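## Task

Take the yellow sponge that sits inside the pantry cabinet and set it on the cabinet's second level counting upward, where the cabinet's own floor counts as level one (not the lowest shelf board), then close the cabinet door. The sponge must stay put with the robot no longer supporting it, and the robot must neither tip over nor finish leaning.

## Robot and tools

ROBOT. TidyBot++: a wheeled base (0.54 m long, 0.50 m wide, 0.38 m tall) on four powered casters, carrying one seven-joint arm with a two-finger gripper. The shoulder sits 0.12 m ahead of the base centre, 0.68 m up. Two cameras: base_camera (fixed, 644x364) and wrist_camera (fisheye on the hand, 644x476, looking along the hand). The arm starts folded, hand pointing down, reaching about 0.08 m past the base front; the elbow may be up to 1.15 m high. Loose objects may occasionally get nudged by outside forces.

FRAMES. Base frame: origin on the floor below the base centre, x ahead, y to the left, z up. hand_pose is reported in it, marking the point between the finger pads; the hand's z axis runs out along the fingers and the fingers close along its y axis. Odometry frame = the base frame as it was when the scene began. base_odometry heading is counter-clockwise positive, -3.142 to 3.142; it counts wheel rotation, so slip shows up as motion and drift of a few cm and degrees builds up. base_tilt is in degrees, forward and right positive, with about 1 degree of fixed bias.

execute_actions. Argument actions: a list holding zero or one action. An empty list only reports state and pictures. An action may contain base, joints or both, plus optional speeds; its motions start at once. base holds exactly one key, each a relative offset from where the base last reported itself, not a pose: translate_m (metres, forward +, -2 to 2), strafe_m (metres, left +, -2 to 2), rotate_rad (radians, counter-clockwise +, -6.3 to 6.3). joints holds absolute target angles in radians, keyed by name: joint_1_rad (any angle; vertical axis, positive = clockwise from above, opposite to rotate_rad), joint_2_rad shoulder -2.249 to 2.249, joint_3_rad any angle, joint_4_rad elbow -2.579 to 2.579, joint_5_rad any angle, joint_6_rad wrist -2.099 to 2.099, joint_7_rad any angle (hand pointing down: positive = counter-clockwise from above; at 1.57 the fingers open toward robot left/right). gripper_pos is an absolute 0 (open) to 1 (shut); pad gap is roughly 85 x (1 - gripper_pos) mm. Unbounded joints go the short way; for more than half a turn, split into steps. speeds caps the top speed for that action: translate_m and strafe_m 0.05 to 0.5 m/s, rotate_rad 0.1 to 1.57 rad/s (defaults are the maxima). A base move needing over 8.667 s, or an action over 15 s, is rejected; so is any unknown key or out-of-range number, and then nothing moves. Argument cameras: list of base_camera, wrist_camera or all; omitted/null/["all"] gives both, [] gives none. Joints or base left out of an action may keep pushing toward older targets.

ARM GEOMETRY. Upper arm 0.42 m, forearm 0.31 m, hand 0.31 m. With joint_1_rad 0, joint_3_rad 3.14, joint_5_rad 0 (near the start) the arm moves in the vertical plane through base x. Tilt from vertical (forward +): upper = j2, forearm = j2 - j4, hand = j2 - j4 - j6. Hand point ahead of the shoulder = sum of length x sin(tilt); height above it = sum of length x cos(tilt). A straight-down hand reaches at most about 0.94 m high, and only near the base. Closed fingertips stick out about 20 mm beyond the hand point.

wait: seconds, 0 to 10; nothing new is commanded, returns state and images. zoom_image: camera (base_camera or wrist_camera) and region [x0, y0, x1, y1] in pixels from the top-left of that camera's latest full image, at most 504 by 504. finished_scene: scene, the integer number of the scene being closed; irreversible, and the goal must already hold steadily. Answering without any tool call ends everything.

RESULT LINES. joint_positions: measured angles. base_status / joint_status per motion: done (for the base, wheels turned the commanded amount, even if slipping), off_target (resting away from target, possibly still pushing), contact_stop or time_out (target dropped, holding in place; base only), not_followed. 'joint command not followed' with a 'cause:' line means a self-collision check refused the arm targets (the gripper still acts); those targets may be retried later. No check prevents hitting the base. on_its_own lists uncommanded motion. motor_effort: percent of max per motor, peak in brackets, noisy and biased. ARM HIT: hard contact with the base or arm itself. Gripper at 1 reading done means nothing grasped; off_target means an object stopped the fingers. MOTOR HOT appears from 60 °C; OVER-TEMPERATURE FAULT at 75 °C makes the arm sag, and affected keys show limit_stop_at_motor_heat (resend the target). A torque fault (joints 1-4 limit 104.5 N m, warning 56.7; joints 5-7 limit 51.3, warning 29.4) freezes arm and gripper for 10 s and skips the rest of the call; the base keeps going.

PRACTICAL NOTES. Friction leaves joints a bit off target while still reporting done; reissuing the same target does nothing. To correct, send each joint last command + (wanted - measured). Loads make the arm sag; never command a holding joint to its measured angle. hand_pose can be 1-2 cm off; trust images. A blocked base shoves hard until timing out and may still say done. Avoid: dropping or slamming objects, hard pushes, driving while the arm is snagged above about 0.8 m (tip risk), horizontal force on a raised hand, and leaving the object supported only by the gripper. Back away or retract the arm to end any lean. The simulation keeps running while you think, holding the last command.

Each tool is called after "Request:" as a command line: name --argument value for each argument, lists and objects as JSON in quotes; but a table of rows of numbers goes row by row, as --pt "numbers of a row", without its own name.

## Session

Request:
execute_actions --actions '[{"joints":{"joint_1_rad":0,"joint_2_rad":-0.4,"joint_4_rad":-2.3,"joint_6_rad":0.1,"joint_7_rad":1.57}}]'

Scene clock: 1.43 s.
base_odometry: x=+0.000 y=+0.000 heading=+0.000 (m, m, rad; odometry frame)
base_tilt: forward=+0.7 right=+0.1 (deg)
base_status: not commanded
joint_positions: joint_1_rad=+0.022 joint_2_rad=-0.379 joint_3_rad=+3.170 joint_4_rad=-2.310 joint_5_rad=-0.030 joint_6_rad=+0.077 joint_7_rad=+1.541 gripper_pos=+0.000
joint_status: all done
motor_effort: joint_1_rad=-1(0) joint_2_rad=-7(7) joint_3_rad=+1(1) joint_4_rad=+22(23) joint_5_rad=+1(0) joint_6_rad=+9(10) joint_7_rad=+1(1) (%)
hand_pose: x=+0.5561 y=-0.0227 z=+0.8751 quat_wxyz=(-0.007, +0.798, -0.047, +0.600) (m; base frame)
pictures: base_camera, wrist_camera
camera_calibration (this result's frames):
wrist_camera: T_world_to_cam=[[-0.0323514, -0.997907, -0.0559938, 0.0525091], [-0.263845, 0.0625626, -0.962534, 1.04733], [0.964022, -0.0163656, -0.265316, -0.168039], [0, 0, 0, 1]] pos_world=[0.440025, -0.0158746, 0.966447]
Images, in order (width x height): base_camera 644x364, wrist_camera 644x476.

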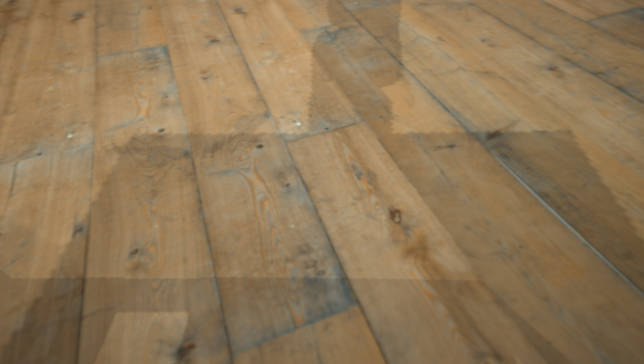

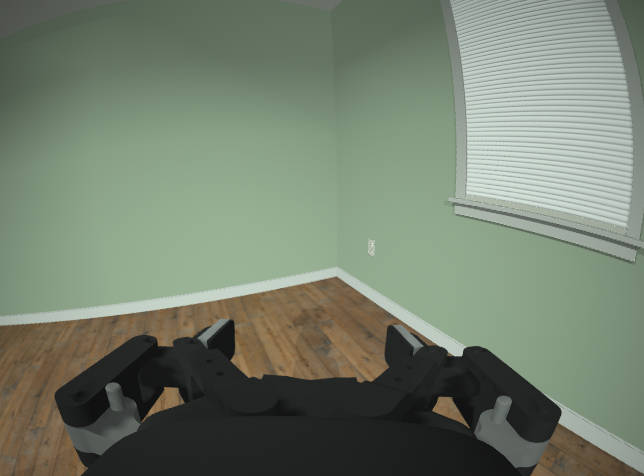

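Request:
execute_actions --actions '[{"base":{"rotate_rad":2.1}}]' --cameras '["wrist_camera"]'

Request:
execute_actions --actions '[{"base":{"rotate_rad":2.1}}]' --cameras '["wrist_camera"]'

Scene clock: 5.63 s.
base_odometry: x=+0.000 y=+0.000 heading=+2.100 (m, m, rad; odometry frame)
base_tilt: forward=+0.7 right=+0.1 (deg)
base_status: done
joint_positions: joint_1_rad=+0.017 joint_2_rad=-0.379 joint_3_rad=+3.170 joint_4_rad=-2.310 joint_5_rad=-0.030 joint_6_rad=+0.077 joint_7_rad=+1.541 gripper_pos=+0.000
joint_status: not commanded
motor_effort: joint_1_rad=-1(3) joint_2_rad=-7(8) joint_3_rad=+1(2) joint_4_rad=+22(22) joint_5_rad=+1(0) joint_6_rad=+9(9) joint_7_rad=+1(1) (%)
hand_pose: x=+0.5562 y=-0.0201 z=+0.8751 quat_wxyz=(-0.009, +0.799, -0.045, +0.600) (m; base frame)
pictures: wrist_camera
camera_calibration (this result's frames):
wrist_camera: T_world_to_cam=[[-0.0264381, -0.998081, -0.0559939, 0.0518055], [-0.264211, 0.0609983, -0.962534, 1.04737], [0.964103, -0.0106534, -0.265317, -0.168049], [0, 0, 0, 1]] pos_world=[0.440114, -0.0139722, 0.966447]
Images, in order (width x height): wrist_camera 644x476.

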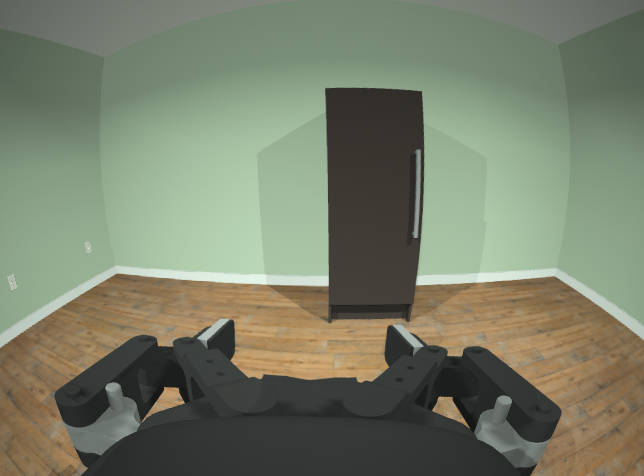

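Scene clock: 8.30 s.
base_odometry: x=+0.000 y=+0.000 heading=-2.084 (m, m, rad; odometry frame)
base_tilt: forward=+0.7 right=+0.1 (deg)
base_status: done
joint_positions: joint_1_rad=+0.015 joint_2_rad=-0.379 joint_3_rad=+3.170 joint_4_rad=-2.310 joint_5_rad=-0.030 joint_6_rad=+0.077 joint_7_rad=+1.541 gripper_pos=+0.000
joint_status: not commanded
motor_effort: joint_1_rad=+0(2) joint_2_rad=-7(9) joint_3_rad=+1(1) joint_4_rad=+22(23) joint_5_rad=+0(0) joint_6_rad=+9(9) joint_7_rad=+1(1) (%)
hand_pose: x=+0.5563 y=-0.0194 z=+0.8751 quat_wxyz=(-0.009, +0.799, -0.044, +0.600) (m; base frame)
pictures: wrist_camera
camera_calibration (this result's frames):
wrist_camera: T_world_to_cam=[[-0.0249064, -0.99812, -0.0559949, 0.0516239], [-0.264304, 0.0605937, -0.962534, 1.04738], [0.964118, -0.00917363, -0.265316, -0.168051], [0, 0, 0, 1]] pos_world=[0.440135, -0.0134797, 0.966448]
Images, in order (width x height): wrist_camera 644x476.

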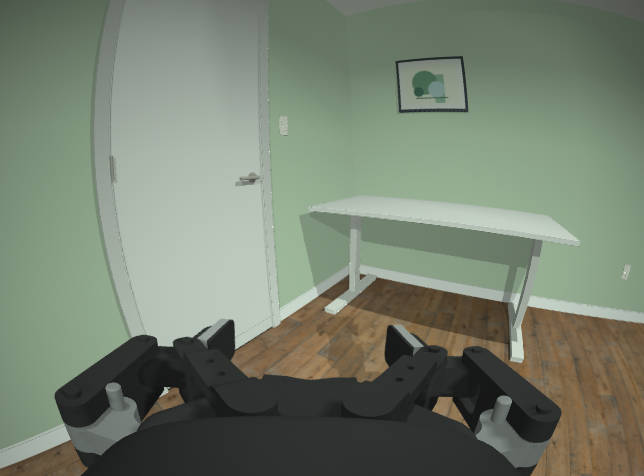

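Request:
execute_actions --actions '[{"base":{"rotate_rad":-2.1},"joints":{"joint_5_rad":0.03,"joint_3_rad":3.11}}]' --cameras '[]'

Request:
execute_actions --actions '[{"base":{"strafe_m":-0.6}}]' --cameras '[]'

Request:
execute_actions --actions '[{"base":{"translate_m":1.0},"joints":{"joint_6_rad":0.2}}]'

Scene clock: 13.30 s.
base_odometry: x=+0.000 y=+0.000 heading=+2.100 (m, m, rad; odometry frame)
base_tilt: forward=+0.7 right=+0.1 (deg)
base_status: done
joint_positions: joint_1_rad=+0.011 joint_2_rad=-0.379 joint_3_rad=+3.113 joint_4_rad=-2.310 joint_5_rad=-0.008 joint_6_rad=+0.077 joint_7_rad=+1.541 gripper_pos=+0.000
joint_status: all done
motor_effort: joint_1_rad=+0(1) joint_2_rad=-7(8) joint_3_rad=+1(2) joint_4_rad=+22(22) joint_5_rad=+0(1) joint_6_rad=+9(9) joint_7_rad=+1(1) (%)
hand_pose: x=+0.5560 y=+0.0099 z=+0.8748 quat_wxyz=(-0.012, +0.800, -0.006, +0.600) (m; base frame)
pictures: none
No camera images: the call's "cameras" was empty. Leave "cameras" out to get every camera's image.

Scene clock: 15.87 s.
base_odometry: x=+0.519 y=+0.302 heading=+2.099 (m, m, rad; odometry frame)
base_tilt: forward=+0.7 right=+0.1 (deg)
base_status: done
joint_positions: joint_1_rad=+0.011 joint_2_rad=-0.379 joint_3_rad=+3.113 joint_4_rad=-2.310 joint_5_rad=-0.008 joint_6_rad=+0.077 joint_7_rad=+1.541 gripper_pos=+0.000
joint_status: not commanded
motor_effort: joint_1_rad=-1(0) joint_2_rad=-7(8) joint_3_rad=+1(3) joint_4_rad=+22(23) joint_5_rad=+0(0) joint_6_rad=+9(9) joint_7_rad=+1(1) (%)
hand_pose: x=+0.5560 y=+0.0099 z=+0.8748 quat_wxyz=(-0.012, +0.800, -0.006, +0.600) (m; base frame)
pictures: none
No camera images: the call's "cameras" was empty. Leave "cameras" out to get every camera's image.

Scene clock: 19.23 s.
base_odometry: x=+0.015 y=+1.166 heading=+2.099 (m, m, rad; odometry frame)
base_tilt: forward=+0.8 right=+0.1 (deg)
base_status: done
joint_positions: joint_1_rad=+0.011 joint_2_rad=-0.385 joint_3_rad=+3.113 joint_4_rad=-2.310 joint_5_rad=-0.008 joint_6_rad=+0.167 joint_7_rad=+1.541 gripper_pos=+0.000
joint_status: all done
motor_effort: joint_1_rad=-1(1) joint_2_rad=-6(9) joint_3_rad=+1(1) joint_4_rad=+23(25) joint_5_rad=+0(1) joint_6_rad=+9(9) joint_7_rad=+1(1) (%)
hand_pose: x=+0.5614 y=+0.0101 z=+0.9049 quat_wxyz=(-0.012, +0.770, -0.006, +0.638) (m; base frame)
pictures: base_camera, wrist_camera
camera_calibration (this result's frames):
wrist_camera: T_world_to_cam=[[0.0410007, -0.999092, -0.0115883, 0.00571786], [-0.173031, 0.00432292, -0.984907, 1.04519], [0.984063, 0.042387, -0.172696, -0.260315], [0, 0, 0, 1]] pos_world=[0.436783, 0.0122284, 0.984528]
Images, in order (width x height): base_camera 644x364, wrist_camera 644x476.

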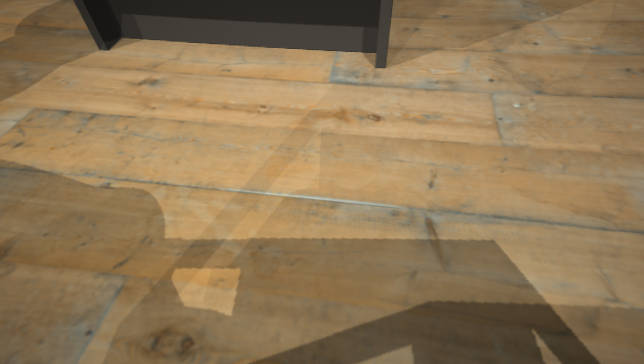

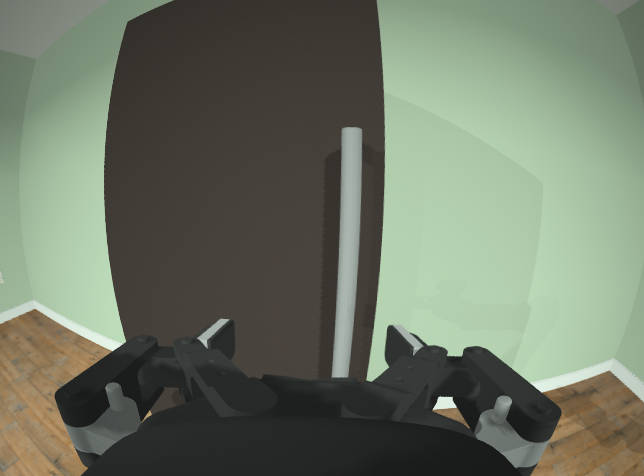

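Request:
execute_actions --actions '[{"base":{"strafe_m":-0.045}}]' --cameras '[]'

Request:
execute_actions --actions '[{"base":{"translate_m":0.13},"speeds":{"translate_m":0.1}}]' --cameras '["wrist_camera"]'

Scene clock: 21.93 s.
base_odometry: x=+0.054 y=+1.189 heading=+2.099 (m, m, rad; odometry frame)
base_tilt: forward=+0.7 right=+0.1 (deg)
base_status: done
joint_positions: joint_1_rad=+0.011 joint_2_rad=-0.385 joint_3_rad=+3.113 joint_4_rad=-2.310 joint_5_rad=-0.008 joint_6_rad=+0.167 joint_7_rad=+1.541 gripper_pos=+0.000
joint_status: not commanded
motor_effort: joint_1_rad=-1(0) joint_2_rad=-7(8) joint_3_rad=+1(3) joint_4_rad=+22(23) joint_5_rad=+0(1) joint_6_rad=+9(10) joint_7_rad=+1(1) (%)
hand_pose: x=+0.5614 y=+0.0102 z=+0.9049 quat_wxyz=(-0.013, +0.770, -0.006, +0.638) (m; base frame)
pictures: none
No camera images: the call's "cameras" was empty. Leave "cameras" out to get every camera's image.

Scene clock: 23.80 s.
base_odometry: x=-0.011 y=+1.302 heading=+2.099 (m, m, rad; odometry frame)
base_tilt: forward=+0.8 right=+0.1 (deg)
base_status: done
joint_positions: joint_1_rad=+0.011 joint_2_rad=-0.387 joint_3_rad=+3.113 joint_4_rad=-2.310 joint_5_rad=-0.008 joint_6_rad=+0.167 joint_7_rad=+1.541 gripper_pos=+0.000
joint_status: not commanded
motor_effort: joint_1_rad=-1(1) joint_2_rad=-7(10) joint_3_rad=+1(1) joint_4_rad=+22(24) joint_5_rad=+0(0) joint_6_rad=+9(10) joint_7_rad=+1(1) (%)
hand_pose: x=+0.5609 y=+0.0102 z=+0.9059 quat_wxyz=(-0.013, +0.769, -0.006, +0.639) (m; base frame)
pictures: wrist_camera
camera_calibration (this result's frames):
wrist_camera: T_world_to_cam=[[0.0411903, -0.999086, -0.011417, 0.00557329], [-0.170755, 0.00421963, -0.985304, 1.04519], [0.984452, 0.0425345, -0.170425, -0.261928], [0, 0, 0, 1]] pos_world=[0.436098, 0.0122989, 0.985254]
Images, in order (width x height): wrist_camera 644x476.

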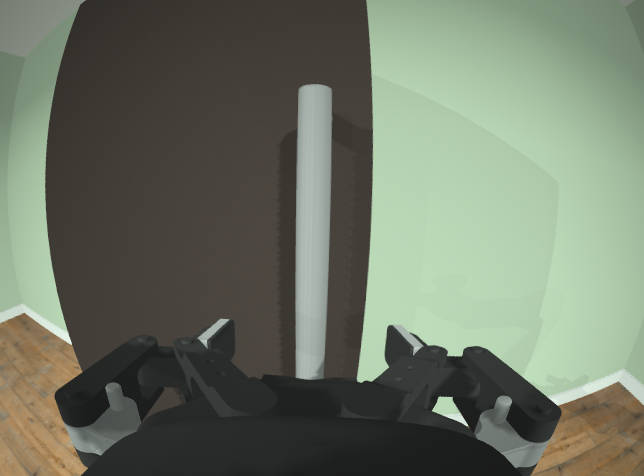

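Request:
execute_actions --actions '[{"base":{"translate_m":0.07},"speeds":{"translate_m":0.1}}]' --cameras '["wrist_camera"]'

Request:
execute_actions --actions '[{"joints":{"gripper_pos":1}}]' --cameras '[]'

Request:
execute_actions --actions '[{"base":{"translate_m":-0.1},"speeds":{"translate_m":0.06}}]' --cameras '["wrist_camera"]'

Scene clock: 27.03 s.
base_odometry: x=-0.047 y=+1.362 heading=+2.099 (m, m, rad; odometry frame)
base_tilt: forward=+0.8 right=+0.1 (deg)
base_status: done
joint_positions: joint_1_rad=+0.011 joint_2_rad=-0.389 joint_3_rad=+3.113 joint_4_rad=-2.310 joint_5_rad=-0.008 joint_6_rad=+0.167 joint_7_rad=+1.541 gripper_pos=+0.000
joint_status: not commanded
motor_effort: joint_1_rad=+0(1) joint_2_rad=-7(10) joint_3_rad=+1(2) joint_4_rad=+23(23) joint_5_rad=+0(1) joint_6_rad=+9(9) joint_7_rad=+1(1) (%)
hand_pose: x=+0.5605 y=+0.0102 z=+0.9066 quat_wxyz=(-0.013, +0.769, -0.006, +0.639) (m; base frame)
pictures: wrist_camera
camera_calibration (this result's frames):
wrist_camera: T_world_to_cam=[[0.0412072, -0.999086, -0.01134, 0.00551879], [-0.169294, 0.00420395, -0.985557, 1.04519], [0.984704, 0.0425318, -0.168966, -0.262953], [0, 0, 0, 1]] pos_world=[0.435648, 0.0123037, 0.985724]
Images, in order (width x height): wrist_camera 644x476.

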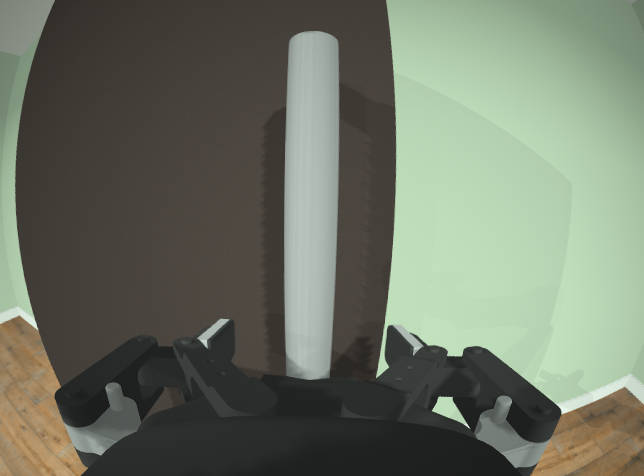

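Scene clock: 28.13 s.
base_odometry: x=-0.047 y=+1.362 heading=+2.099 (m, m, rad; odometry frame)
base_tilt: forward=+0.7 right=+0.1 (deg)
base_status: not commanded
joint_positions: joint_1_rad=+0.010 joint_2_rad=-0.390 joint_3_rad=+3.112 joint_4_rad=-2.310 joint_5_rad=-0.007 joint_6_rad=+0.167 joint_7_rad=+1.543 gripper_pos=+0.758
joint_status: gripper_pos off_target (ended at +0.758, target +1.000)
motor_effort: joint_1_rad=-2(1) joint_2_rad=-6(7) joint_3_rad=+0(3) joint_4_rad=+24(28) joint_5_rad=+0(1) joint_6_rad=+10(13) joint_7_rad=+1(0) (%)
hand_pose: x=+0.5603 y=+0.0112 z=+0.9067 quat_wxyz=(-0.012, +0.769, -0.003, +0.640) (m; base frame)
pictures: none
No camera images: the call's "cameras" was empty. Leave "cameras" out to get every camera's image.

Scene clock: 30.27 s.
base_odometry: x=+0.004 y=+1.276 heading=+2.099 (m, m, rad; odometry frame)
base_tilt: forward=+0.7 right=+0.1 (deg)
base_status: done
joint_positions: joint_1_rad=-0.019 joint_2_rad=-0.386 joint_3_rad=+3.085 joint_4_rad=-2.307 joint_5_rad=-0.007 joint_6_rad=+0.168 joint_7_rad=+1.543 gripper_pos=+0.761
joint_status: not commanded
motor_effort: joint_1_rad=+6(6) joint_2_rad=-13(14) joint_3_rad=+7(9) joint_4_rad=+20(24) joint_5_rad=+0(0) joint_6_rad=+8(11) joint_7_rad=+2(2) (%)
hand_pose: x=+0.5598 y=+0.0373 z=+0.9066 quat_wxyz=(-0.025, +0.768, +0.021, +0.639) (m; base frame)
pictures: wrist_camera
camera_calibration (this result's frames):
wrist_camera: T_world_to_cam=[[0.0977478, -0.995207, 0.00302319, -0.0121857], [-0.168361, -0.01953, -0.985532, 1.04535], [0.980867, 0.0958246, -0.169463, -0.262804], [0, 0, 0, 1]] pos_world=[0.434962, 0.0334713, 0.985723]
Images, in order (width x height): wrist_camera 644x476.

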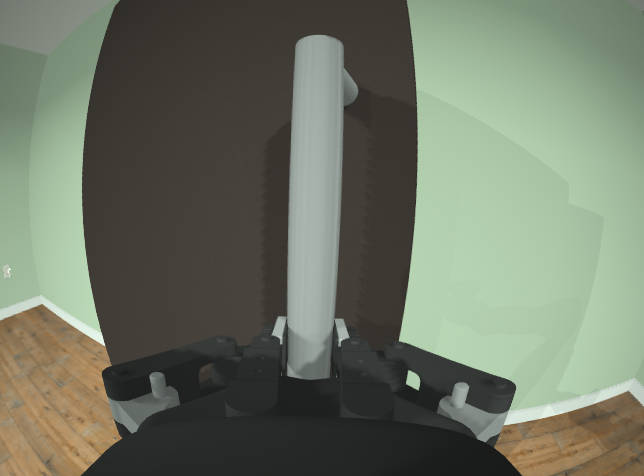

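Repeat the scene 1 sequence.

Request:
execute_actions --actions '[{"base":{"translate_m":-0.15},"joints":{"joint_1_rad":-0.2},"speeds":{"translate_m":0.06}}]' --cameras '[]'

Request:
execute_actions --actions '[{"base":{"translate_m":-0.13},"joints":{"joint_1_rad":-0.48},"speeds":{"translate_m":0.05}}]'

Request:
execute_actions --actions '[{"joints":{"gripper_pos":0}}]' --cameras '[]'

Request:
execute_actions --actions '[{"base":{"translate_m":-0.15}}]' --cameras '[]'

Request:
execute_actions --actions '[{"joints":{"joint_1_rad":0.1,"gripper_pos":1,"joint_2_rad":0.1,"joint_4_rad":-1.9,"joint_6_rad":0.3}}]'

Scene clock: 35.40 s.
base_odometry: x=+0.079 y=+1.147 heading=+2.099 (m, m, rad; odometry frame)
base_tilt: forward=+0.7 right=+0.1 (deg)
base_status: done
joint_positions: joint_1_rad=-0.234 joint_2_rad=-0.339 joint_3_rad=+3.074 joint_4_rad=-2.279 joint_5_rad=-0.006 joint_6_rad=+0.182 joint_7_rad=+1.547 gripper_pos=+0.771
joint_status: all done
motor_effort: joint_1_rad=+6(10) joint_2_rad=-21(25) joint_3_rad=+7(11) joint_4_rad=+15(28) joint_5_rad=+0(2) joint_6_rad=+6(14) joint_7_rad=+2(2) (%)
hand_pose: x=+0.5557 y=+0.1404 z=+0.9067 quat_wxyz=(-0.095, +0.763, +0.109, +0.630) (m; base frame)
pictures: none
No camera images: the call's "cameras" was empty. Leave "cameras" out to get every camera's image.

Scene clock: 38.47 s.
base_odometry: x=+0.145 y=+1.034 heading=+2.100 (m, m, rad; odometry frame)
base_tilt: forward=+0.7 right=+0.1 (deg)
base_status: done
joint_positions: joint_1_rad=-0.465 joint_2_rad=-0.420 joint_3_rad=+3.107 joint_4_rad=-2.309 joint_5_rad=-0.006 joint_6_rad=+0.208 joint_7_rad=+1.547 gripper_pos=+0.999
joint_status: all done
on_its_own: gripper_pos moved +0.228 to your old target +1.000
motor_effort: joint_1_rad=-1(6) joint_2_rad=-6(45) joint_3_rad=+1(9) joint_4_rad=+23(30) joint_5_rad=+0(0) joint_6_rad=+10(15) joint_7_rad=+1(2) (%)
hand_pose: x=+0.5005 y=+0.2114 z=+0.9329 quat_wxyz=(-0.168, +0.724, +0.176, +0.645) (m; base frame)
pictures: base_camera, wrist_camera
camera_calibration (this result's frames):
wrist_camera: T_world_to_cam=[[0.50028, -0.865862, 0.00149451, -0.0606038], [-0.0839175, -0.0502039, -0.995207, 1.03788], [0.861787, 0.497757, -0.097777, -0.309051], [0, 0, 0, 1]] pos_world=[0.383751, 0.153464, 1.00278]
Images, in order (width x height): base_camera 644x364, wrist_camera 644x476.

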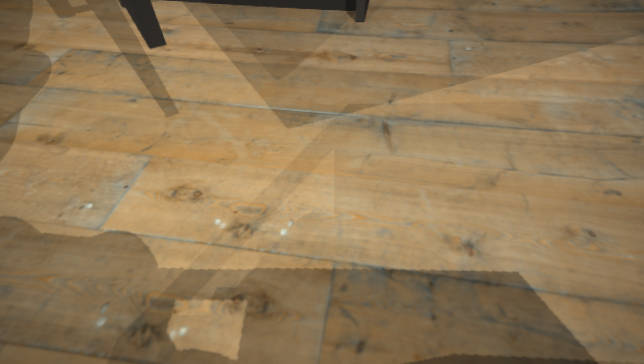

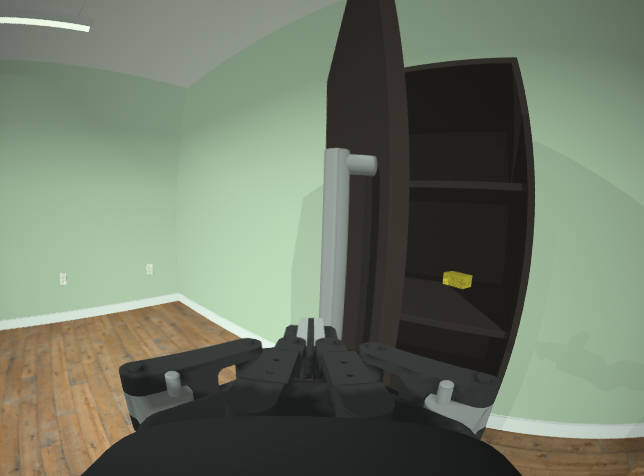

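Scene clock: 39.57 s.
base_odometry: x=+0.145 y=+1.034 heading=+2.100 (m, m, rad; odometry frame)
base_tilt: forward=+0.7 right=+0.1 (deg)
base_status: not commanded
joint_positions: joint_1_rad=-0.465 joint_2_rad=-0.420 joint_3_rad=+3.107 joint_4_rad=-2.309 joint_5_rad=-0.006 joint_6_rad=+0.208 joint_7_rad=+1.547 gripper_pos=+0.000
joint_status: all done
motor_effort: joint_1_rad=+0(1) joint_2_rad=-6(7) joint_3_rad=+1(1) joint_4_rad=+23(23) joint_5_rad=+0(0) joint_6_rad=+9(9) joint_7_rad=+1(1) (%)
hand_pose: x=+0.5005 y=+0.2114 z=+0.9329 quat_wxyz=(-0.168, +0.724, +0.176, +0.645) (m; base frame)
pictures: none
No camera images: the call's "cameras" was empty. Leave "cameras" out to get every camera's image.

Scene clock: 41.03 s.
base_odometry: x=+0.221 y=+0.905 heading=+2.100 (m, m, rad; odometry frame)
base_tilt: forward=+0.7 right=+0.1 (deg)
base_status: done
joint_positions: joint_1_rad=-0.465 joint_2_rad=-0.416 joint_3_rad=+3.107 joint_4_rad=-2.309 joint_5_rad=-0.006 joint_6_rad=+0.208 joint_7_rad=+1.547 gripper_pos=+0.000
joint_status: not commanded
motor_effort: joint_1_rad=-1(1) joint_2_rad=-6(8) joint_3_rad=+1(2) joint_4_rad=+23(23) joint_5_rad=+0(0) joint_6_rad=+9(10) joint_7_rad=+1(1) (%)
hand_pose: x=+0.5013 y=+0.2118 z=+0.9312 quat_wxyz=(-0.168, +0.725, +0.176, +0.644) (m; base frame)
pictures: none
No camera images: the call's "cameras" was empty. Leave "cameras" out to get every camera's image.

Scene clock: 42.83 s.
base_odometry: x=+0.221 y=+0.905 heading=+2.100 (m, m, rad; odometry frame)
base_tilt: forward=+0.8 right=+0.1 (deg)
base_status: not commanded
joint_positions: joint_1_rad=+0.084 joint_2_rad=+0.082 joint_3_rad=+3.107 joint_4_rad=-1.926 joint_5_rad=-0.006 joint_6_rad=+0.257 joint_7_rad=+1.547 gripper_pos=+0.999
joint_status: all done
motor_effort: joint_1_rad=-2(0) joint_2_rad=-23(25) joint_3_rad=+1(2) joint_4_rad=+22(24) joint_5_rad=+0(0) joint_6_rad=+9(9) joint_7_rad=+1(1) (%)
hand_pose: x=+0.7435 y=-0.0311 z=+0.9123 quat_wxyz=(+0.006, +0.767, -0.032, +0.641) (m; base frame)
pictures: base_camera, wrist_camera
camera_calibration (this result's frames):
wrist_camera: T_world_to_cam=[[-0.0231471, -0.999587, -0.0170447, 0.00982041], [-0.165494, 0.0206452, -0.985995, 1.08008], [0.985939, -0.0200021, -0.165904, -0.446053], [0, 0, 0, 1]] pos_world=[0.618756, -0.0214042, 0.991123]
Images, in order (width x height): base_camera 644x364, wrist_camera 644x476.

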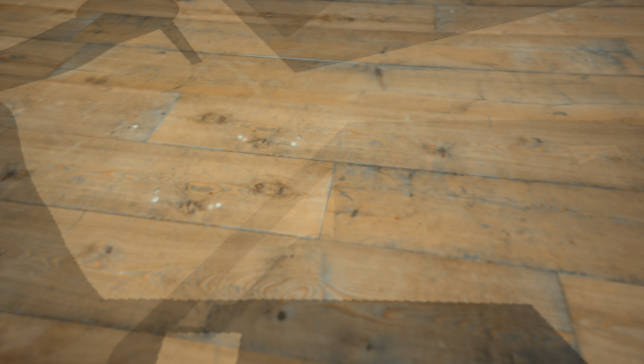

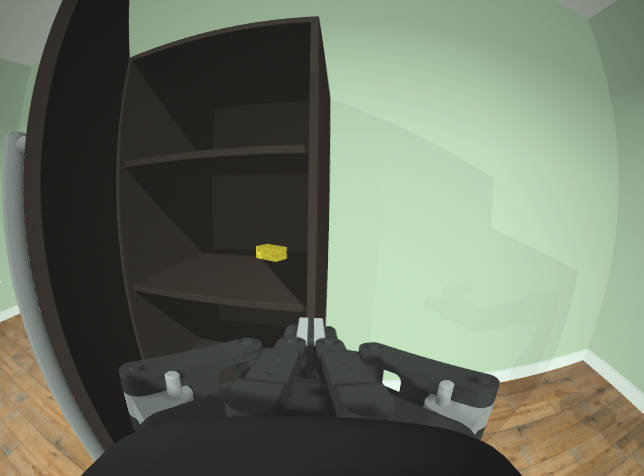

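Request:
execute_actions --actions '[{"base":{"strafe_m":0.12},"joints":{"joint_1_rad":0.0,"joint_6_rad":-0.1,"gripper_pos":0}}]'

Scene clock: 45.70 s.
base_odometry: x=+0.117 y=+0.844 heading=+2.101 (m, m, rad; odometry frame)
base_tilt: forward=+0.7 right=+0.1 (deg)
base_status: done
joint_positions: joint_1_rad=+0.006 joint_2_rad=+0.086 joint_3_rad=+3.105 joint_4_rad=-1.916 joint_5_rad=-0.006 joint_6_rad=-0.073 joint_7_rad=+1.547 gripper_pos=+0.000
joint_status: all done
motor_effort: joint_1_rad=-1(4) joint_2_rad=-23(25) joint_3_rad=+0(2) joint_4_rad=+21(23) joint_5_rad=+1(0) joint_6_rad=+8(9) joint_7_rad=+1(1) (%)
hand_pose: x=+0.7126 y=+0.0193 z=+0.8196 quat_wxyz=(-0.017, +0.861, -0.001, +0.508) (m; base frame)
pictures: base_camera, wrist_camera
camera_calibration (this result's frames):
wrist_camera: T_world_to_cam=[[0.053424, -0.998223, -0.0263825, 0.0109857], [-0.47157, -0.00193178, -0.881827, 1.11567], [0.880209, 0.0595519, -0.470835, -0.106222], [0, 0, 0, 1]] pos_world=[0.619029, 0.0194472, 0.934106]
Images, in order (width x height): base_camera 644x364, wrist_camera 644x476.

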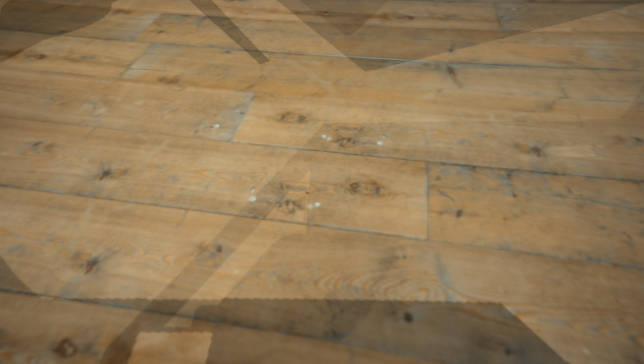

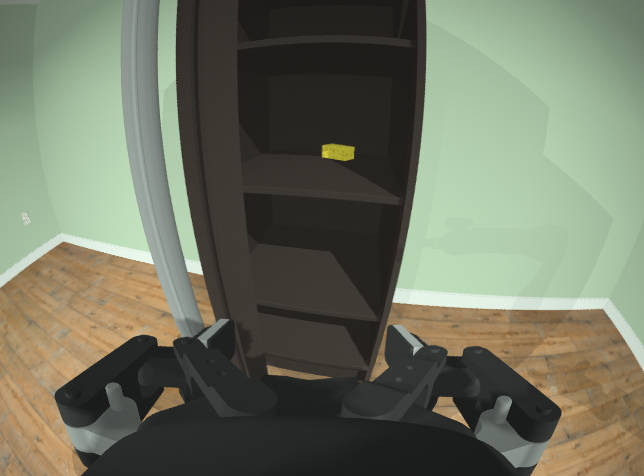

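Request:
execute_actions --actions '[{"base":{"translate_m":-0.1},"joints":{"joint_1_rad":0.1,"joint_2_rad":0.99,"joint_4_rad":-0.95,"joint_6_rad":0.42,"gripper_pos":1}}]'

Scene clock: 51.07 s.
base_odometry: x=+0.167 y=+0.758 heading=+2.101 (m, m, rad; odometry frame)
base_tilt: forward=+0.8 right=+0.1 (deg)
base_status: done
joint_positions: joint_1_rad=+0.079 joint_2_rad=+0.976 joint_3_rad=+3.105 joint_4_rad=-0.976 joint_5_rad=-0.006 joint_6_rad=+0.379 joint_7_rad=+1.547 gripper_pos=+0.999
joint_status: all done
motor_effort: joint_1_rad=-1(3) joint_2_rad=-52(54) joint_3_rad=-1(1) joint_4_rad=+23(23) joint_5_rad=+0(0) joint_6_rad=+10(9) joint_7_rad=+1(1) (%)
hand_pose: x=+1.0685 y=-0.0579 z=+0.8005 quat_wxyz=(+0.000, +0.707, -0.043, +0.706) (m; base frame)
pictures: base_camera, wrist_camera
camera_calibration (this result's frames):
wrist_camera: T_world_to_cam=[[-0.0294559, -0.998783, -0.039546, 0.0133977], [0.0126865, 0.0391865, -0.999151, 0.845367], [0.999486, -0.0299326, 0.0115168, -0.942587], [0, 0, 0, 1]] pos_world=[0.931772, -0.0479597, 0.856035]
Images, in order (width x height): base_camera 644x364, wrist_camera 644x476.

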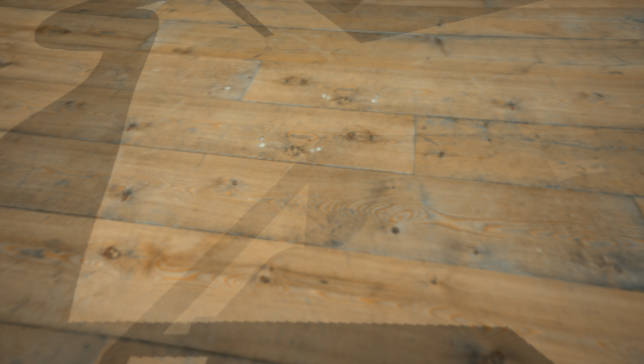

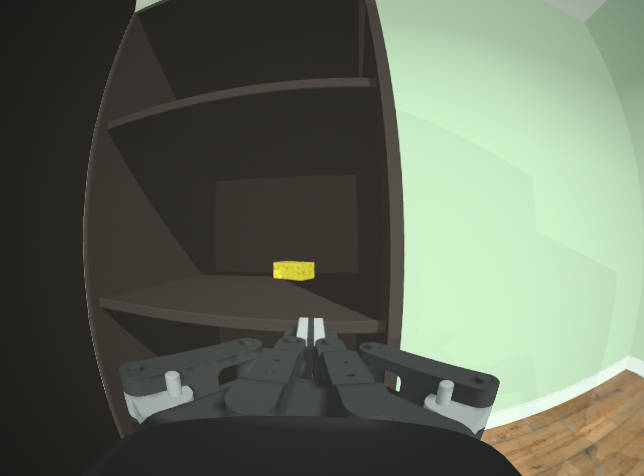

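Request:
execute_actions --actions '[{"base":{"strafe_m":0.25},"speeds":{"strafe_m":0.1}}]' --cameras '["wrist_camera"]'

Request:
execute_actions --actions '[{"base":{"strafe_m":-0.16},"joints":{"gripper_pos":0,"joint_1_rad":0.02}}]'

Scene clock: 55.27 s.
base_odometry: x=-0.048 y=+0.631 heading=+2.101 (m, m, rad; odometry frame)
base_tilt: forward=+0.8 right=+0.1 (deg)
base_status: done
joint_positions: joint_1_rad=+0.098 joint_2_rad=+0.976 joint_3_rad=+3.105 joint_4_rad=-0.975 joint_5_rad=-0.006 joint_6_rad=+0.380 joint_7_rad=+1.547 gripper_pos=+0.999
joint_status: not commanded
motor_effort: joint_1_rad=-1(9) joint_2_rad=-52(55) joint_3_rad=+0(3) joint_4_rad=+22(25) joint_5_rad=+0(1) joint_6_rad=+9(10) joint_7_rad=+1(1) (%)
hand_pose: x=+1.0673 y=-0.0771 z=+0.8017 quat_wxyz=(+0.007, +0.705, -0.050, +0.707) (m; base frame)
pictures: wrist_camera
camera_calibration (this result's frames):
wrist_camera: T_world_to_cam=[[-0.0495506, -0.998012, -0.0389571, 0.0153634], [0.0161178, 0.038201, -0.99914, 0.843648], [0.998642, -0.0501359, 0.0141929, -0.944851], [0, 0, 0, 1]] pos_world=[0.930731, -0.0642663, 0.856931]
Images, in order (width x height): wrist_camera 644x476.

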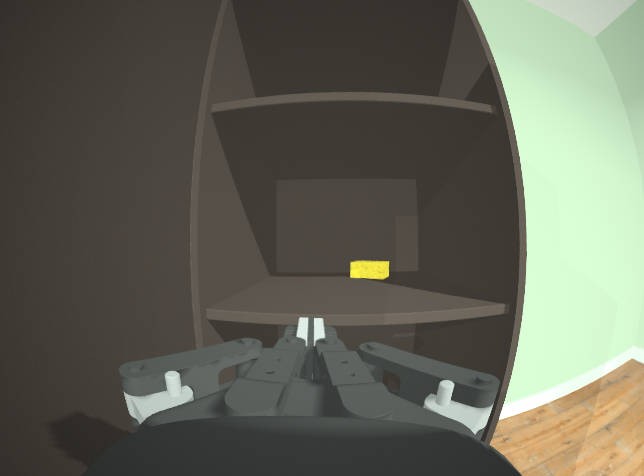

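Scene clock: 56.80 s.
base_odometry: x=+0.090 y=+0.712 heading=+2.100 (m, m, rad; odometry frame)
base_tilt: forward=+0.8 right=+0.1 (deg)
base_status: done
joint_positions: joint_1_rad=+0.025 joint_2_rad=+0.976 joint_3_rad=+3.105 joint_4_rad=-0.971 joint_5_rad=-0.006 joint_6_rad=+0.382 joint_7_rad=+1.547 gripper_pos=+0.000
joint_status: all done
motor_effort: joint_1_rad=-1(6) joint_2_rad=-52(55) joint_3_rad=+0(2) joint_4_rad=+23(23) joint_5_rad=+0(0) joint_6_rad=+9(10) joint_7_rad=+1(1) (%)
hand_pose: x=+1.0709 y=-0.0078 z=+0.8039 quat_wxyz=(-0.019, +0.705, -0.024, +0.709) (m; base frame)
pictures: base_camera, wrist_camera
camera_calibration (this result's frames):
wrist_camera: T_world_to_cam=[[0.0233392, -0.998974, -0.0388073, 0.00654274], [0.0182888, 0.039238, -0.999063, 0.840744], [0.99956, 0.0226076, 0.0191858, -0.949364], [0, 0, 0, 1]] pos_world=[0.933418, -0.00499025, 0.858424]
Images, in order (width x height): base_camera 644x364, wrist_camera 644x476.

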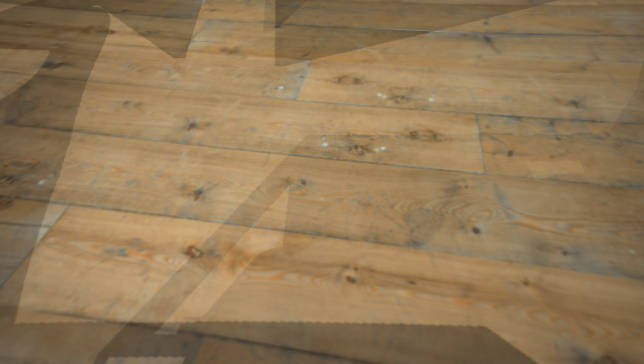

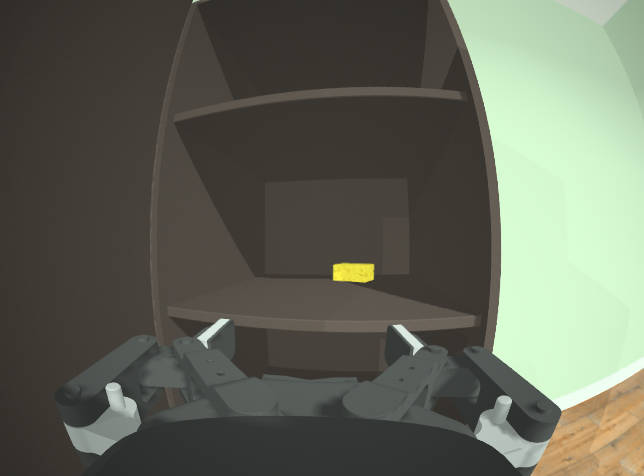

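Request:
execute_actions --actions '[{"base":{"strafe_m":-0.09},"joints":{"joint_6_rad":0.36}}]' --cameras '[]'

Request:
execute_actions --actions '[{"base":{"translate_m":0.35},"speeds":{"translate_m":0.2}}]'

Scene clock: 60.10 s.
base_odometry: x=+0.168 y=+0.757 heading=+2.100 (m, m, rad; odometry frame)
base_tilt: forward=+0.8 right=+0.1 (deg)
base_status: done
joint_positions: joint_1_rad=+0.028 joint_2_rad=+0.976 joint_3_rad=+3.105 joint_4_rad=-0.971 joint_5_rad=-0.006 joint_6_rad=+0.382 joint_7_rad=+1.547 gripper_pos=+0.000
joint_status: all done
motor_effort: joint_1_rad=-1(5) joint_2_rad=-53(54) joint_3_rad=+0(2) joint_4_rad=+23(23) joint_5_rad=+0(1) joint_6_rad=+9(10) joint_7_rad=+1(1) (%)
hand_pose: x=+1.0708 y=-0.0107 z=+0.8040 quat_wxyz=(-0.018, +0.705, -0.025, +0.709) (m; base frame)
pictures: none
No camera images: the call's "cameras" was empty. Leave "cameras" out to get every camera's image.

Scene clock: 62.63 s.
base_odometry: x=-0.009 y=+1.060 heading=+2.100 (m, m, rad; odometry frame)
base_tilt: forward=+0.8 right=+0.1 (deg)
base_status: done
joint_positions: joint_1_rad=+0.028 joint_2_rad=+0.976 joint_3_rad=+3.105 joint_4_rad=-0.971 joint_5_rad=-0.006 joint_6_rad=+0.382 joint_7_rad=+1.547 gripper_pos=+0.000
joint_status: not commanded
motor_effort: joint_1_rad=-1(2) joint_2_rad=-53(54) joint_3_rad=+0(1) joint_4_rad=+23(24) joint_5_rad=+0(1) joint_6_rad=+10(10) joint_7_rad=+1(1) (%)
hand_pose: x=+1.0709 y=-0.0107 z=+0.8042 quat_wxyz=(-0.018, +0.705, -0.025, +0.709) (m; base frame)
pictures: base_camera, wrist_camera
camera_calibration (this result's frames):
wrist_camera: T_world_to_cam=[[0.0203222, -0.999042, -0.0387467, 0.00685474], [0.0189431, 0.0391325, -0.999054, 0.840454], [0.999614, 0.019569, 0.0197203, -0.949869], [0, 0, 0, 1]] pos_world=[0.933442, -0.00745287, 0.858657]
Images, in order (width x height): base_camera 644x364, wrist_camera 644x476.

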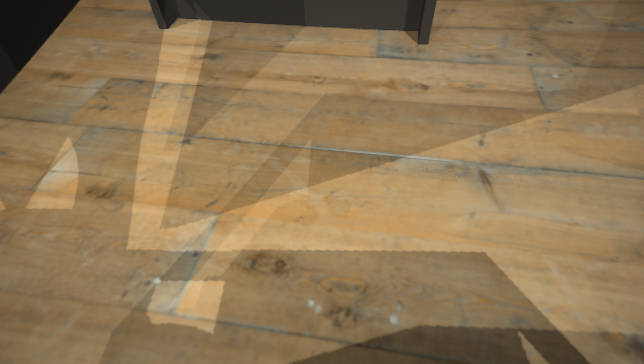

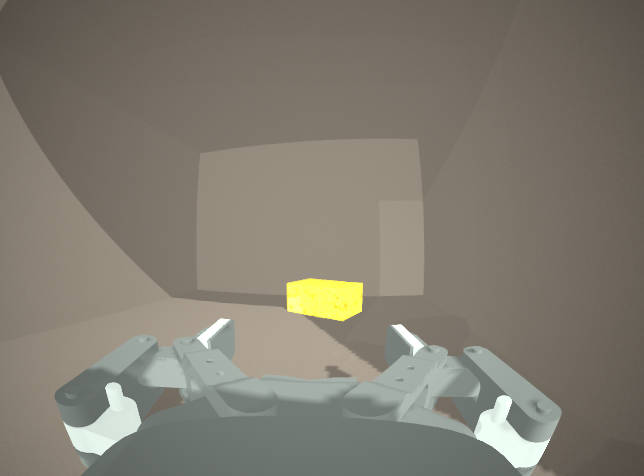

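Request:
execute_actions --actions '[{"base":{"translate_m":0.17},"joints":{"joint_6_rad":0.33,"joint_2_rad":1.03,"joint_1_rad":0.05},"speeds":{"translate_m":0.1}}]' --cameras '["wrist_camera"]'

Scene clock: 66.57 s.
base_odometry: x=-0.094 y=+1.207 heading=+2.099 (m, m, rad; odometry frame)
base_tilt: forward=+0.8 right=+0.1 (deg)
base_status: done
joint_positions: joint_1_rad=+0.035 joint_2_rad=+0.997 joint_3_rad=+3.105 joint_4_rad=-0.963 joint_5_rad=-0.006 joint_6_rad=+0.375 joint_7_rad=+1.547 gripper_pos=+0.000
joint_status: all done
motor_effort: joint_1_rad=-1(4) joint_2_rad=-49(52) joint_3_rad=+0(1) joint_4_rad=+20(23) joint_5_rad=+1(1) joint_6_rad=+8(10) joint_7_rad=+1(1) (%)
hand_pose: x=+1.0742 y=-0.0175 z=+0.7871 quat_wxyz=(-0.015, +0.711, -0.028, +0.702) (m; base frame)
pictures: wrist_camera
camera_calibration (this result's frames):
wrist_camera: T_world_to_cam=[[0.0125692, -0.999131, -0.0397308, 0.00840614], [-0.00024913, 0.0397308, -0.99921, 0.844357], [0.999921, 0.0125692, 0.000250471, -0.937776], [0, 0, 0, 1]] pos_world=[0.937807, -0.013361, 0.844259]
Images, in order (width x height): wrist_camera 644x476.

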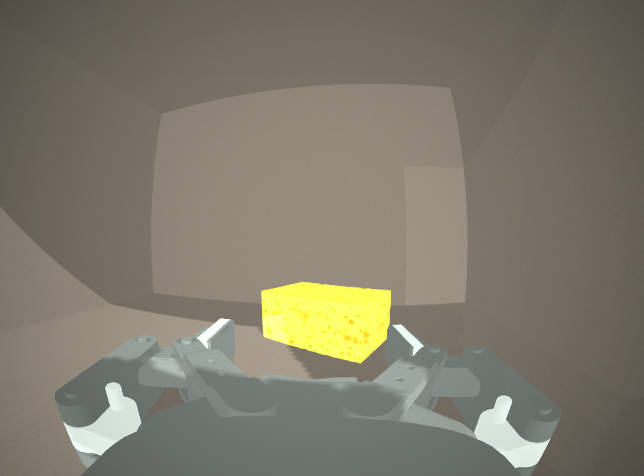

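Request:
execute_actions --actions '[{"base":{"strafe_m":-0.04},"joints":{"joint_6_rad":0.28}}]' --cameras '[]'

Request:
execute_actions --actions '[{"base":{"translate_m":0.07},"speeds":{"translate_m":0.06}}]' --cameras '["wrist_camera"]'

Scene clock: 71.23 s.
base_odometry: x=-0.060 y=+1.227 heading=+2.100 (m, m, rad; odometry frame)
base_tilt: forward=+0.8 right=+0.1 (deg)
base_status: done
joint_positions: joint_1_rad=+0.047 joint_2_rad=+0.996 joint_3_rad=+3.105 joint_4_rad=-0.950 joint_5_rad=-0.006 joint_6_rad=+0.334 joint_7_rad=+1.547 gripper_pos=+0.000
joint_status: all done
motor_effort: joint_1_rad=-2(5) joint_2_rad=-46(49) joint_3_rad=+0(1) joint_4_rad=+19(20) joint_5_rad=+1(0) joint_6_rad=+7(8) joint_7_rad=+1(1) (%)
hand_pose: x=+1.0750 y=-0.0281 z=+0.7838 quat_wxyz=(-0.011, +0.720, -0.032, +0.693) (m; base frame)
pictures: none
No camera images: the call's "cameras" was empty. Leave "cameras" out to get every camera's image.

Scene clock: 72.90 s.
base_odometry: x=-0.095 y=+1.288 heading=+2.099 (m, m, rad; odometry frame)
base_tilt: forward=+0.8 right=+0.1 (deg)
base_status: done
joint_positions: joint_1_rad=+0.047 joint_2_rad=+0.996 joint_3_rad=+3.105 joint_4_rad=-0.949 joint_5_rad=-0.006 joint_6_rad=+0.332 joint_7_rad=+1.547 gripper_pos=+0.000
joint_status: not commanded
motor_effort: joint_1_rad=-2(3) joint_2_rad=-47(50) joint_3_rad=+0(1) joint_4_rad=+19(20) joint_5_rad=+1(0) joint_6_rad=+7(8) joint_7_rad=+1(1) (%)
hand_pose: x=+1.0751 y=-0.0281 z=+0.7839 quat_wxyz=(-0.011, +0.721, -0.032, +0.692) (m; base frame)
pictures: wrist_camera
camera_calibration (this result's frames):
wrist_camera: T_world_to_cam=[[0.00136211, -0.999177, -0.0405358, 0.0103978], [-0.0266844, 0.040485, -0.998824, 0.869692], [0.999643, 0.00244218, -0.0266073, -0.917522], [0, 0, 0, 1]] pos_world=[0.940387, -0.0225795, 0.844678]
Images, in order (width x height): wrist_camera 644x476.

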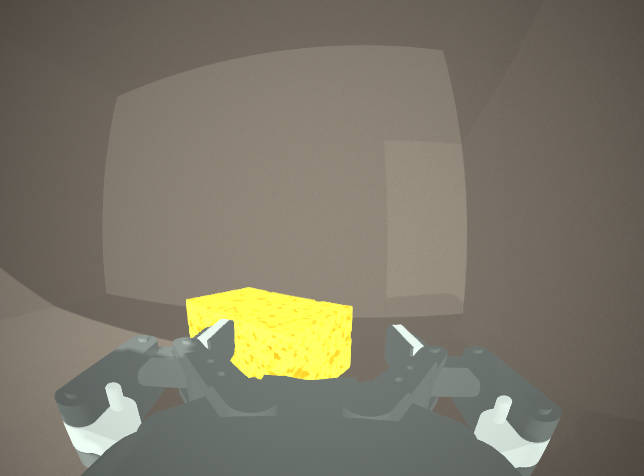

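Request:
execute_actions --actions '[{"joints":{"gripper_pos":1}}]' --cameras '["wrist_camera"]'

Scene clock: 74.90 s.
base_odometry: x=-0.095 y=+1.288 heading=+2.099 (m, m, rad; odometry frame)
base_tilt: forward=+0.8 right=+0.1 (deg)
base_status: not commanded
joint_positions: joint_1_rad=+0.047 joint_2_rad=+0.996 joint_3_rad=+3.105 joint_4_rad=-0.949 joint_5_rad=-0.006 joint_6_rad=+0.332 joint_7_rad=+1.547 gripper_pos=+0.999
joint_status: all done
motor_effort: joint_1_rad=-1(1) joint_2_rad=-47(48) joint_3_rad=+0(0) joint_4_rad=+19(19) joint_5_rad=+0(0) joint_6_rad=+8(8) joint_7_rad=+1(1) (%)
hand_pose: x=+1.0751 y=-0.0281 z=+0.7839 quat_wxyz=(-0.011, +0.721, -0.032, +0.692) (m; base frame)
pictures: wrist_camera
camera_calibration (this result's frames):
wrist_camera: T_world_to_cam=[[0.001362, -0.999177, -0.0405357, 0.0103978], [-0.0266845, 0.040485, -0.998824, 0.869692], [0.999643, 0.00244207, -0.0266074, -0.917522], [0, 0, 0, 1]] pos_world=[0.940387, -0.0225796, 0.844678]
Images, in order (width x height): wrist_camera 644x476.

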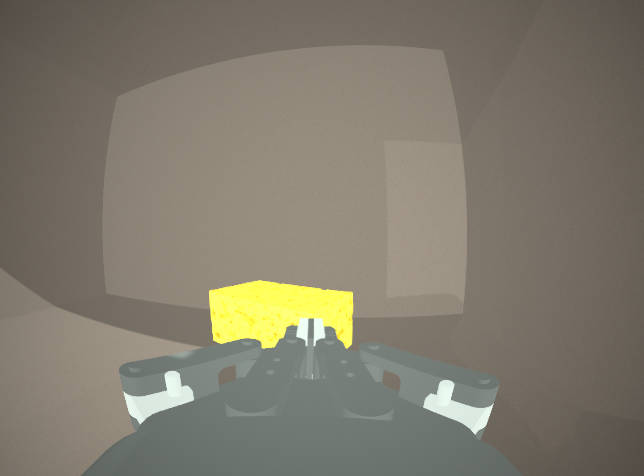

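Request:
execute_actions --actions '[{"base":{"translate_m":-0.03}}]' --cameras '[]'

Request:
execute_actions --actions '[{"base":{"strafe_m":0.055}}]' --cameras '[]'

Request:
execute_actions --actions '[{"base":{"translate_m":0.1},"speeds":{"translate_m":0.06}}]' --cameras '["wrist_camera"]'

Scene clock: 77.67 s.
base_odometry: x=-0.080 y=+1.262 heading=+2.099 (m, m, rad; odometry frame)
base_tilt: forward=+0.8 right=+0.1 (deg)
base_status: done
joint_positions: joint_1_rad=+0.047 joint_2_rad=+0.996 joint_3_rad=+3.105 joint_4_rad=-0.947 joint_5_rad=-0.006 joint_6_rad=+0.331 joint_7_rad=+1.547 gripper_pos=+0.999
joint_status: not commanded
motor_effort: joint_1_rad=-1(1) joint_2_rad=-47(51) joint_3_rad=+0(1) joint_4_rad=+19(22) joint_5_rad=+0(0) joint_6_rad=+8(9) joint_7_rad=+1(1) (%)
hand_pose: x=+1.0753 y=-0.0281 z=+0.7838 quat_wxyz=(-0.011, +0.721, -0.032, +0.692) (m; base frame)
pictures: none
No camera images: the call's "cameras" was empty. Leave "cameras" out to get every camera's image.

Scene clock: 78.73 s.
base_odometry: x=-0.128 y=+1.234 heading=+2.099 (m, m, rad; odometry frame)
base_tilt: forward=+0.8 right=+0.1 (deg)
base_status: done
joint_positions: joint_1_rad=+0.044 joint_2_rad=+0.996 joint_3_rad=+3.105 joint_4_rad=-0.947 joint_5_rad=-0.006 joint_6_rad=+0.331 joint_7_rad=+1.547 gripper_pos=+0.999
joint_status: not commanded
motor_effort: joint_1_rad=+0(6) joint_2_rad=-49(49) joint_3_rad=+0(2) joint_4_rad=+20(20) joint_5_rad=+0(1) joint_6_rad=+8(8) joint_7_rad=+1(1) (%)
hand_pose: x=+1.0753 y=-0.0259 z=+0.7838 quat_wxyz=(-0.012, +0.721, -0.031, +0.692) (m; base frame)
pictures: none
No camera images: the call's "cameras" was empty. Leave "cameras" out to get every camera's image.

Scene clock: 80.97 s.
base_odometry: x=-0.178 y=+1.320 heading=+2.100 (m, m, rad; odometry frame)
base_tilt: forward=+0.8 right=+0.1 (deg)
base_status: done
joint_positions: joint_1_rad=+0.044 joint_2_rad=+0.996 joint_3_rad=+3.105 joint_4_rad=-0.946 joint_5_rad=-0.006 joint_6_rad=+0.330 joint_7_rad=+1.547 gripper_pos=+0.999
joint_status: not commanded
motor_effort: joint_1_rad=+0(4) joint_2_rad=-47(51) joint_3_rad=+0(1) joint_4_rad=+19(22) joint_5_rad=+0(1) joint_6_rad=+7(9) joint_7_rad=+1(1) (%)
hand_pose: x=+1.0755 y=-0.0259 z=+0.7837 quat_wxyz=(-0.012, +0.721, -0.031, +0.692) (m; base frame)
pictures: wrist_camera
camera_calibration (this result's frames):
wrist_camera: T_world_to_cam=[[0.00360398, -0.999169, -0.0405929, 0.010165], [-0.0280673, 0.0404761, -0.998786, 0.87087], [0.9996, 0.00473894, -0.0278981, -0.916803], [0, 0, 0, 1]] pos_world=[0.940842, -0.0207482, 0.844648]
Images, in order (width x height): wrist_camera 644x476.

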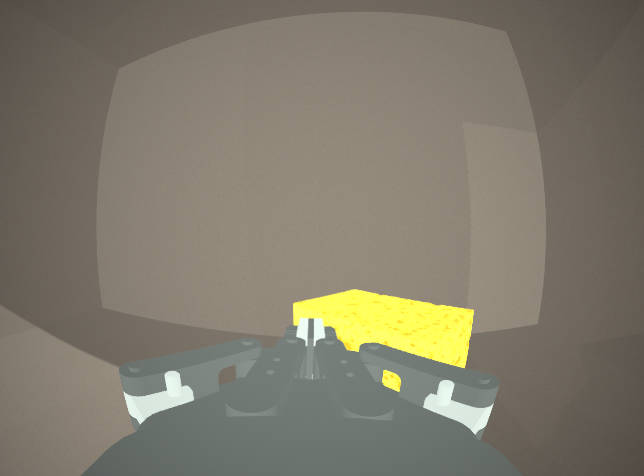

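Request:
execute_actions --actions '[{"base":{"translate_m":0.04},"speeds":{"translate_m":0.05}}]' --cameras '["wrist_camera"]'

Request:
execute_actions --actions '[{"base":{"translate_m":-0.14}}]' --cameras '["wrist_camera"]'

Scene clock: 89.90 s.
base_odometry: x=-0.199 y=+1.355 heading=+2.100 (m, m, rad; odometry frame)
base_tilt: forward=+0.7 right=+0.1 (deg)
base_status: done
joint_positions: joint_1_rad=+0.044 joint_2_rad=+0.996 joint_3_rad=+3.105 joint_4_rad=-0.946 joint_5_rad=-0.006 joint_6_rad=+0.329 joint_7_rad=+1.547 gripper_pos=+0.999
joint_status: not commanded
motor_effort: joint_1_rad=-2(1) joint_2_rad=-47(49) joint_3_rad=+0(1) joint_4_rad=+19(21) joint_5_rad=+0(1) joint_6_rad=+7(9) joint_7_rad=+1(1) (%)
hand_pose: x=+1.0756 y=-0.0260 z=+0.7837 quat_wxyz=(-0.012, +0.721, -0.031, +0.692) (m; base frame)
pictures: wrist_camera
camera_calibration (this result's frames):
wrist_camera: T_world_to_cam=[[0.00359665, -0.999169, -0.0405968, 0.0101653], [-0.0280384, 0.0404804, -0.998787, 0.870856], [0.9996, 0.00473055, -0.0278695, -0.916906], [0, 0, 0, 1]] pos_world=[0.940921, -0.0207583, 0.844659]
Images, in order (width x height): wrist_camera 644x476.

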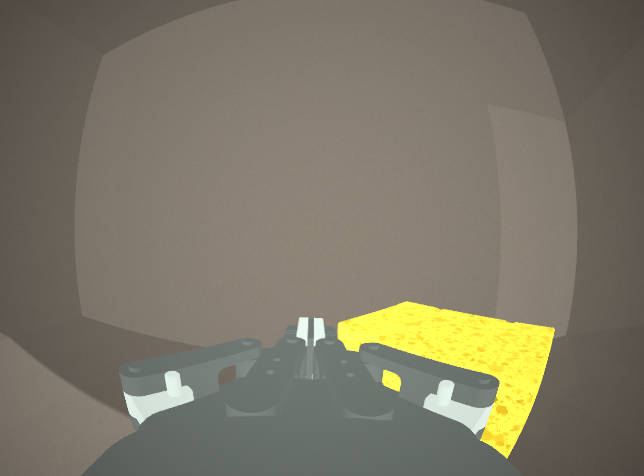

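Scene clock: 91.30 s.
base_odometry: x=-0.128 y=+1.234 heading=+2.100 (m, m, rad; odometry frame)
base_tilt: forward=+0.8 right=+0.1 (deg)
base_status: done
joint_positions: joint_1_rad=+0.046 joint_2_rad=+0.997 joint_3_rad=+3.105 joint_4_rad=-0.945 joint_5_rad=-0.006 joint_6_rad=+0.328 joint_7_rad=+1.547 gripper_pos=+0.999
joint_status: not commanded
motor_effort: joint_1_rad=-1(8) joint_2_rad=-45(51) joint_3_rad=+0(2) joint_4_rad=+18(22) joint_5_rad=+0(1) joint_6_rad=+7(9) joint_7_rad=+1(1) (%)
hand_pose: x=+1.0757 y=-0.0271 z=+0.7832 quat_wxyz=(-0.012, +0.721, -0.031, +0.692) (m; base frame)
pictures: wrist_camera
camera_calibration (this result's frames):
wrist_camera: T_world_to_cam=[[0.00235066, -0.999173, -0.0405866, 0.0103018], [-0.0289402, 0.0405018, -0.99876, 0.871365], [0.999578, 0.00352234, -0.0288211, -0.916281], [0, 0, 0, 1]] pos_world=[0.941088, -0.0217711, 0.844294]
Images, in order (width x height): wrist_camera 644x476.

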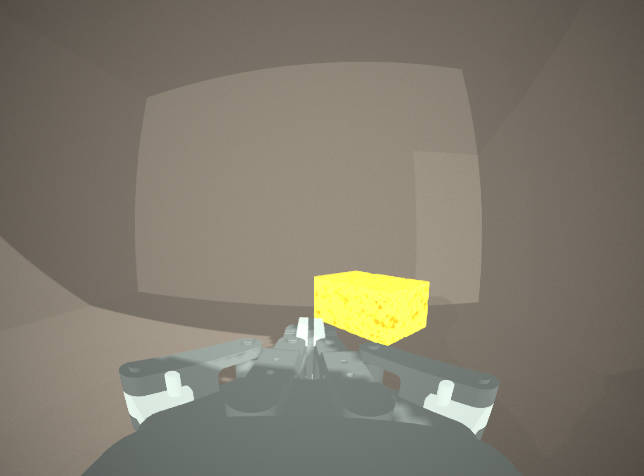

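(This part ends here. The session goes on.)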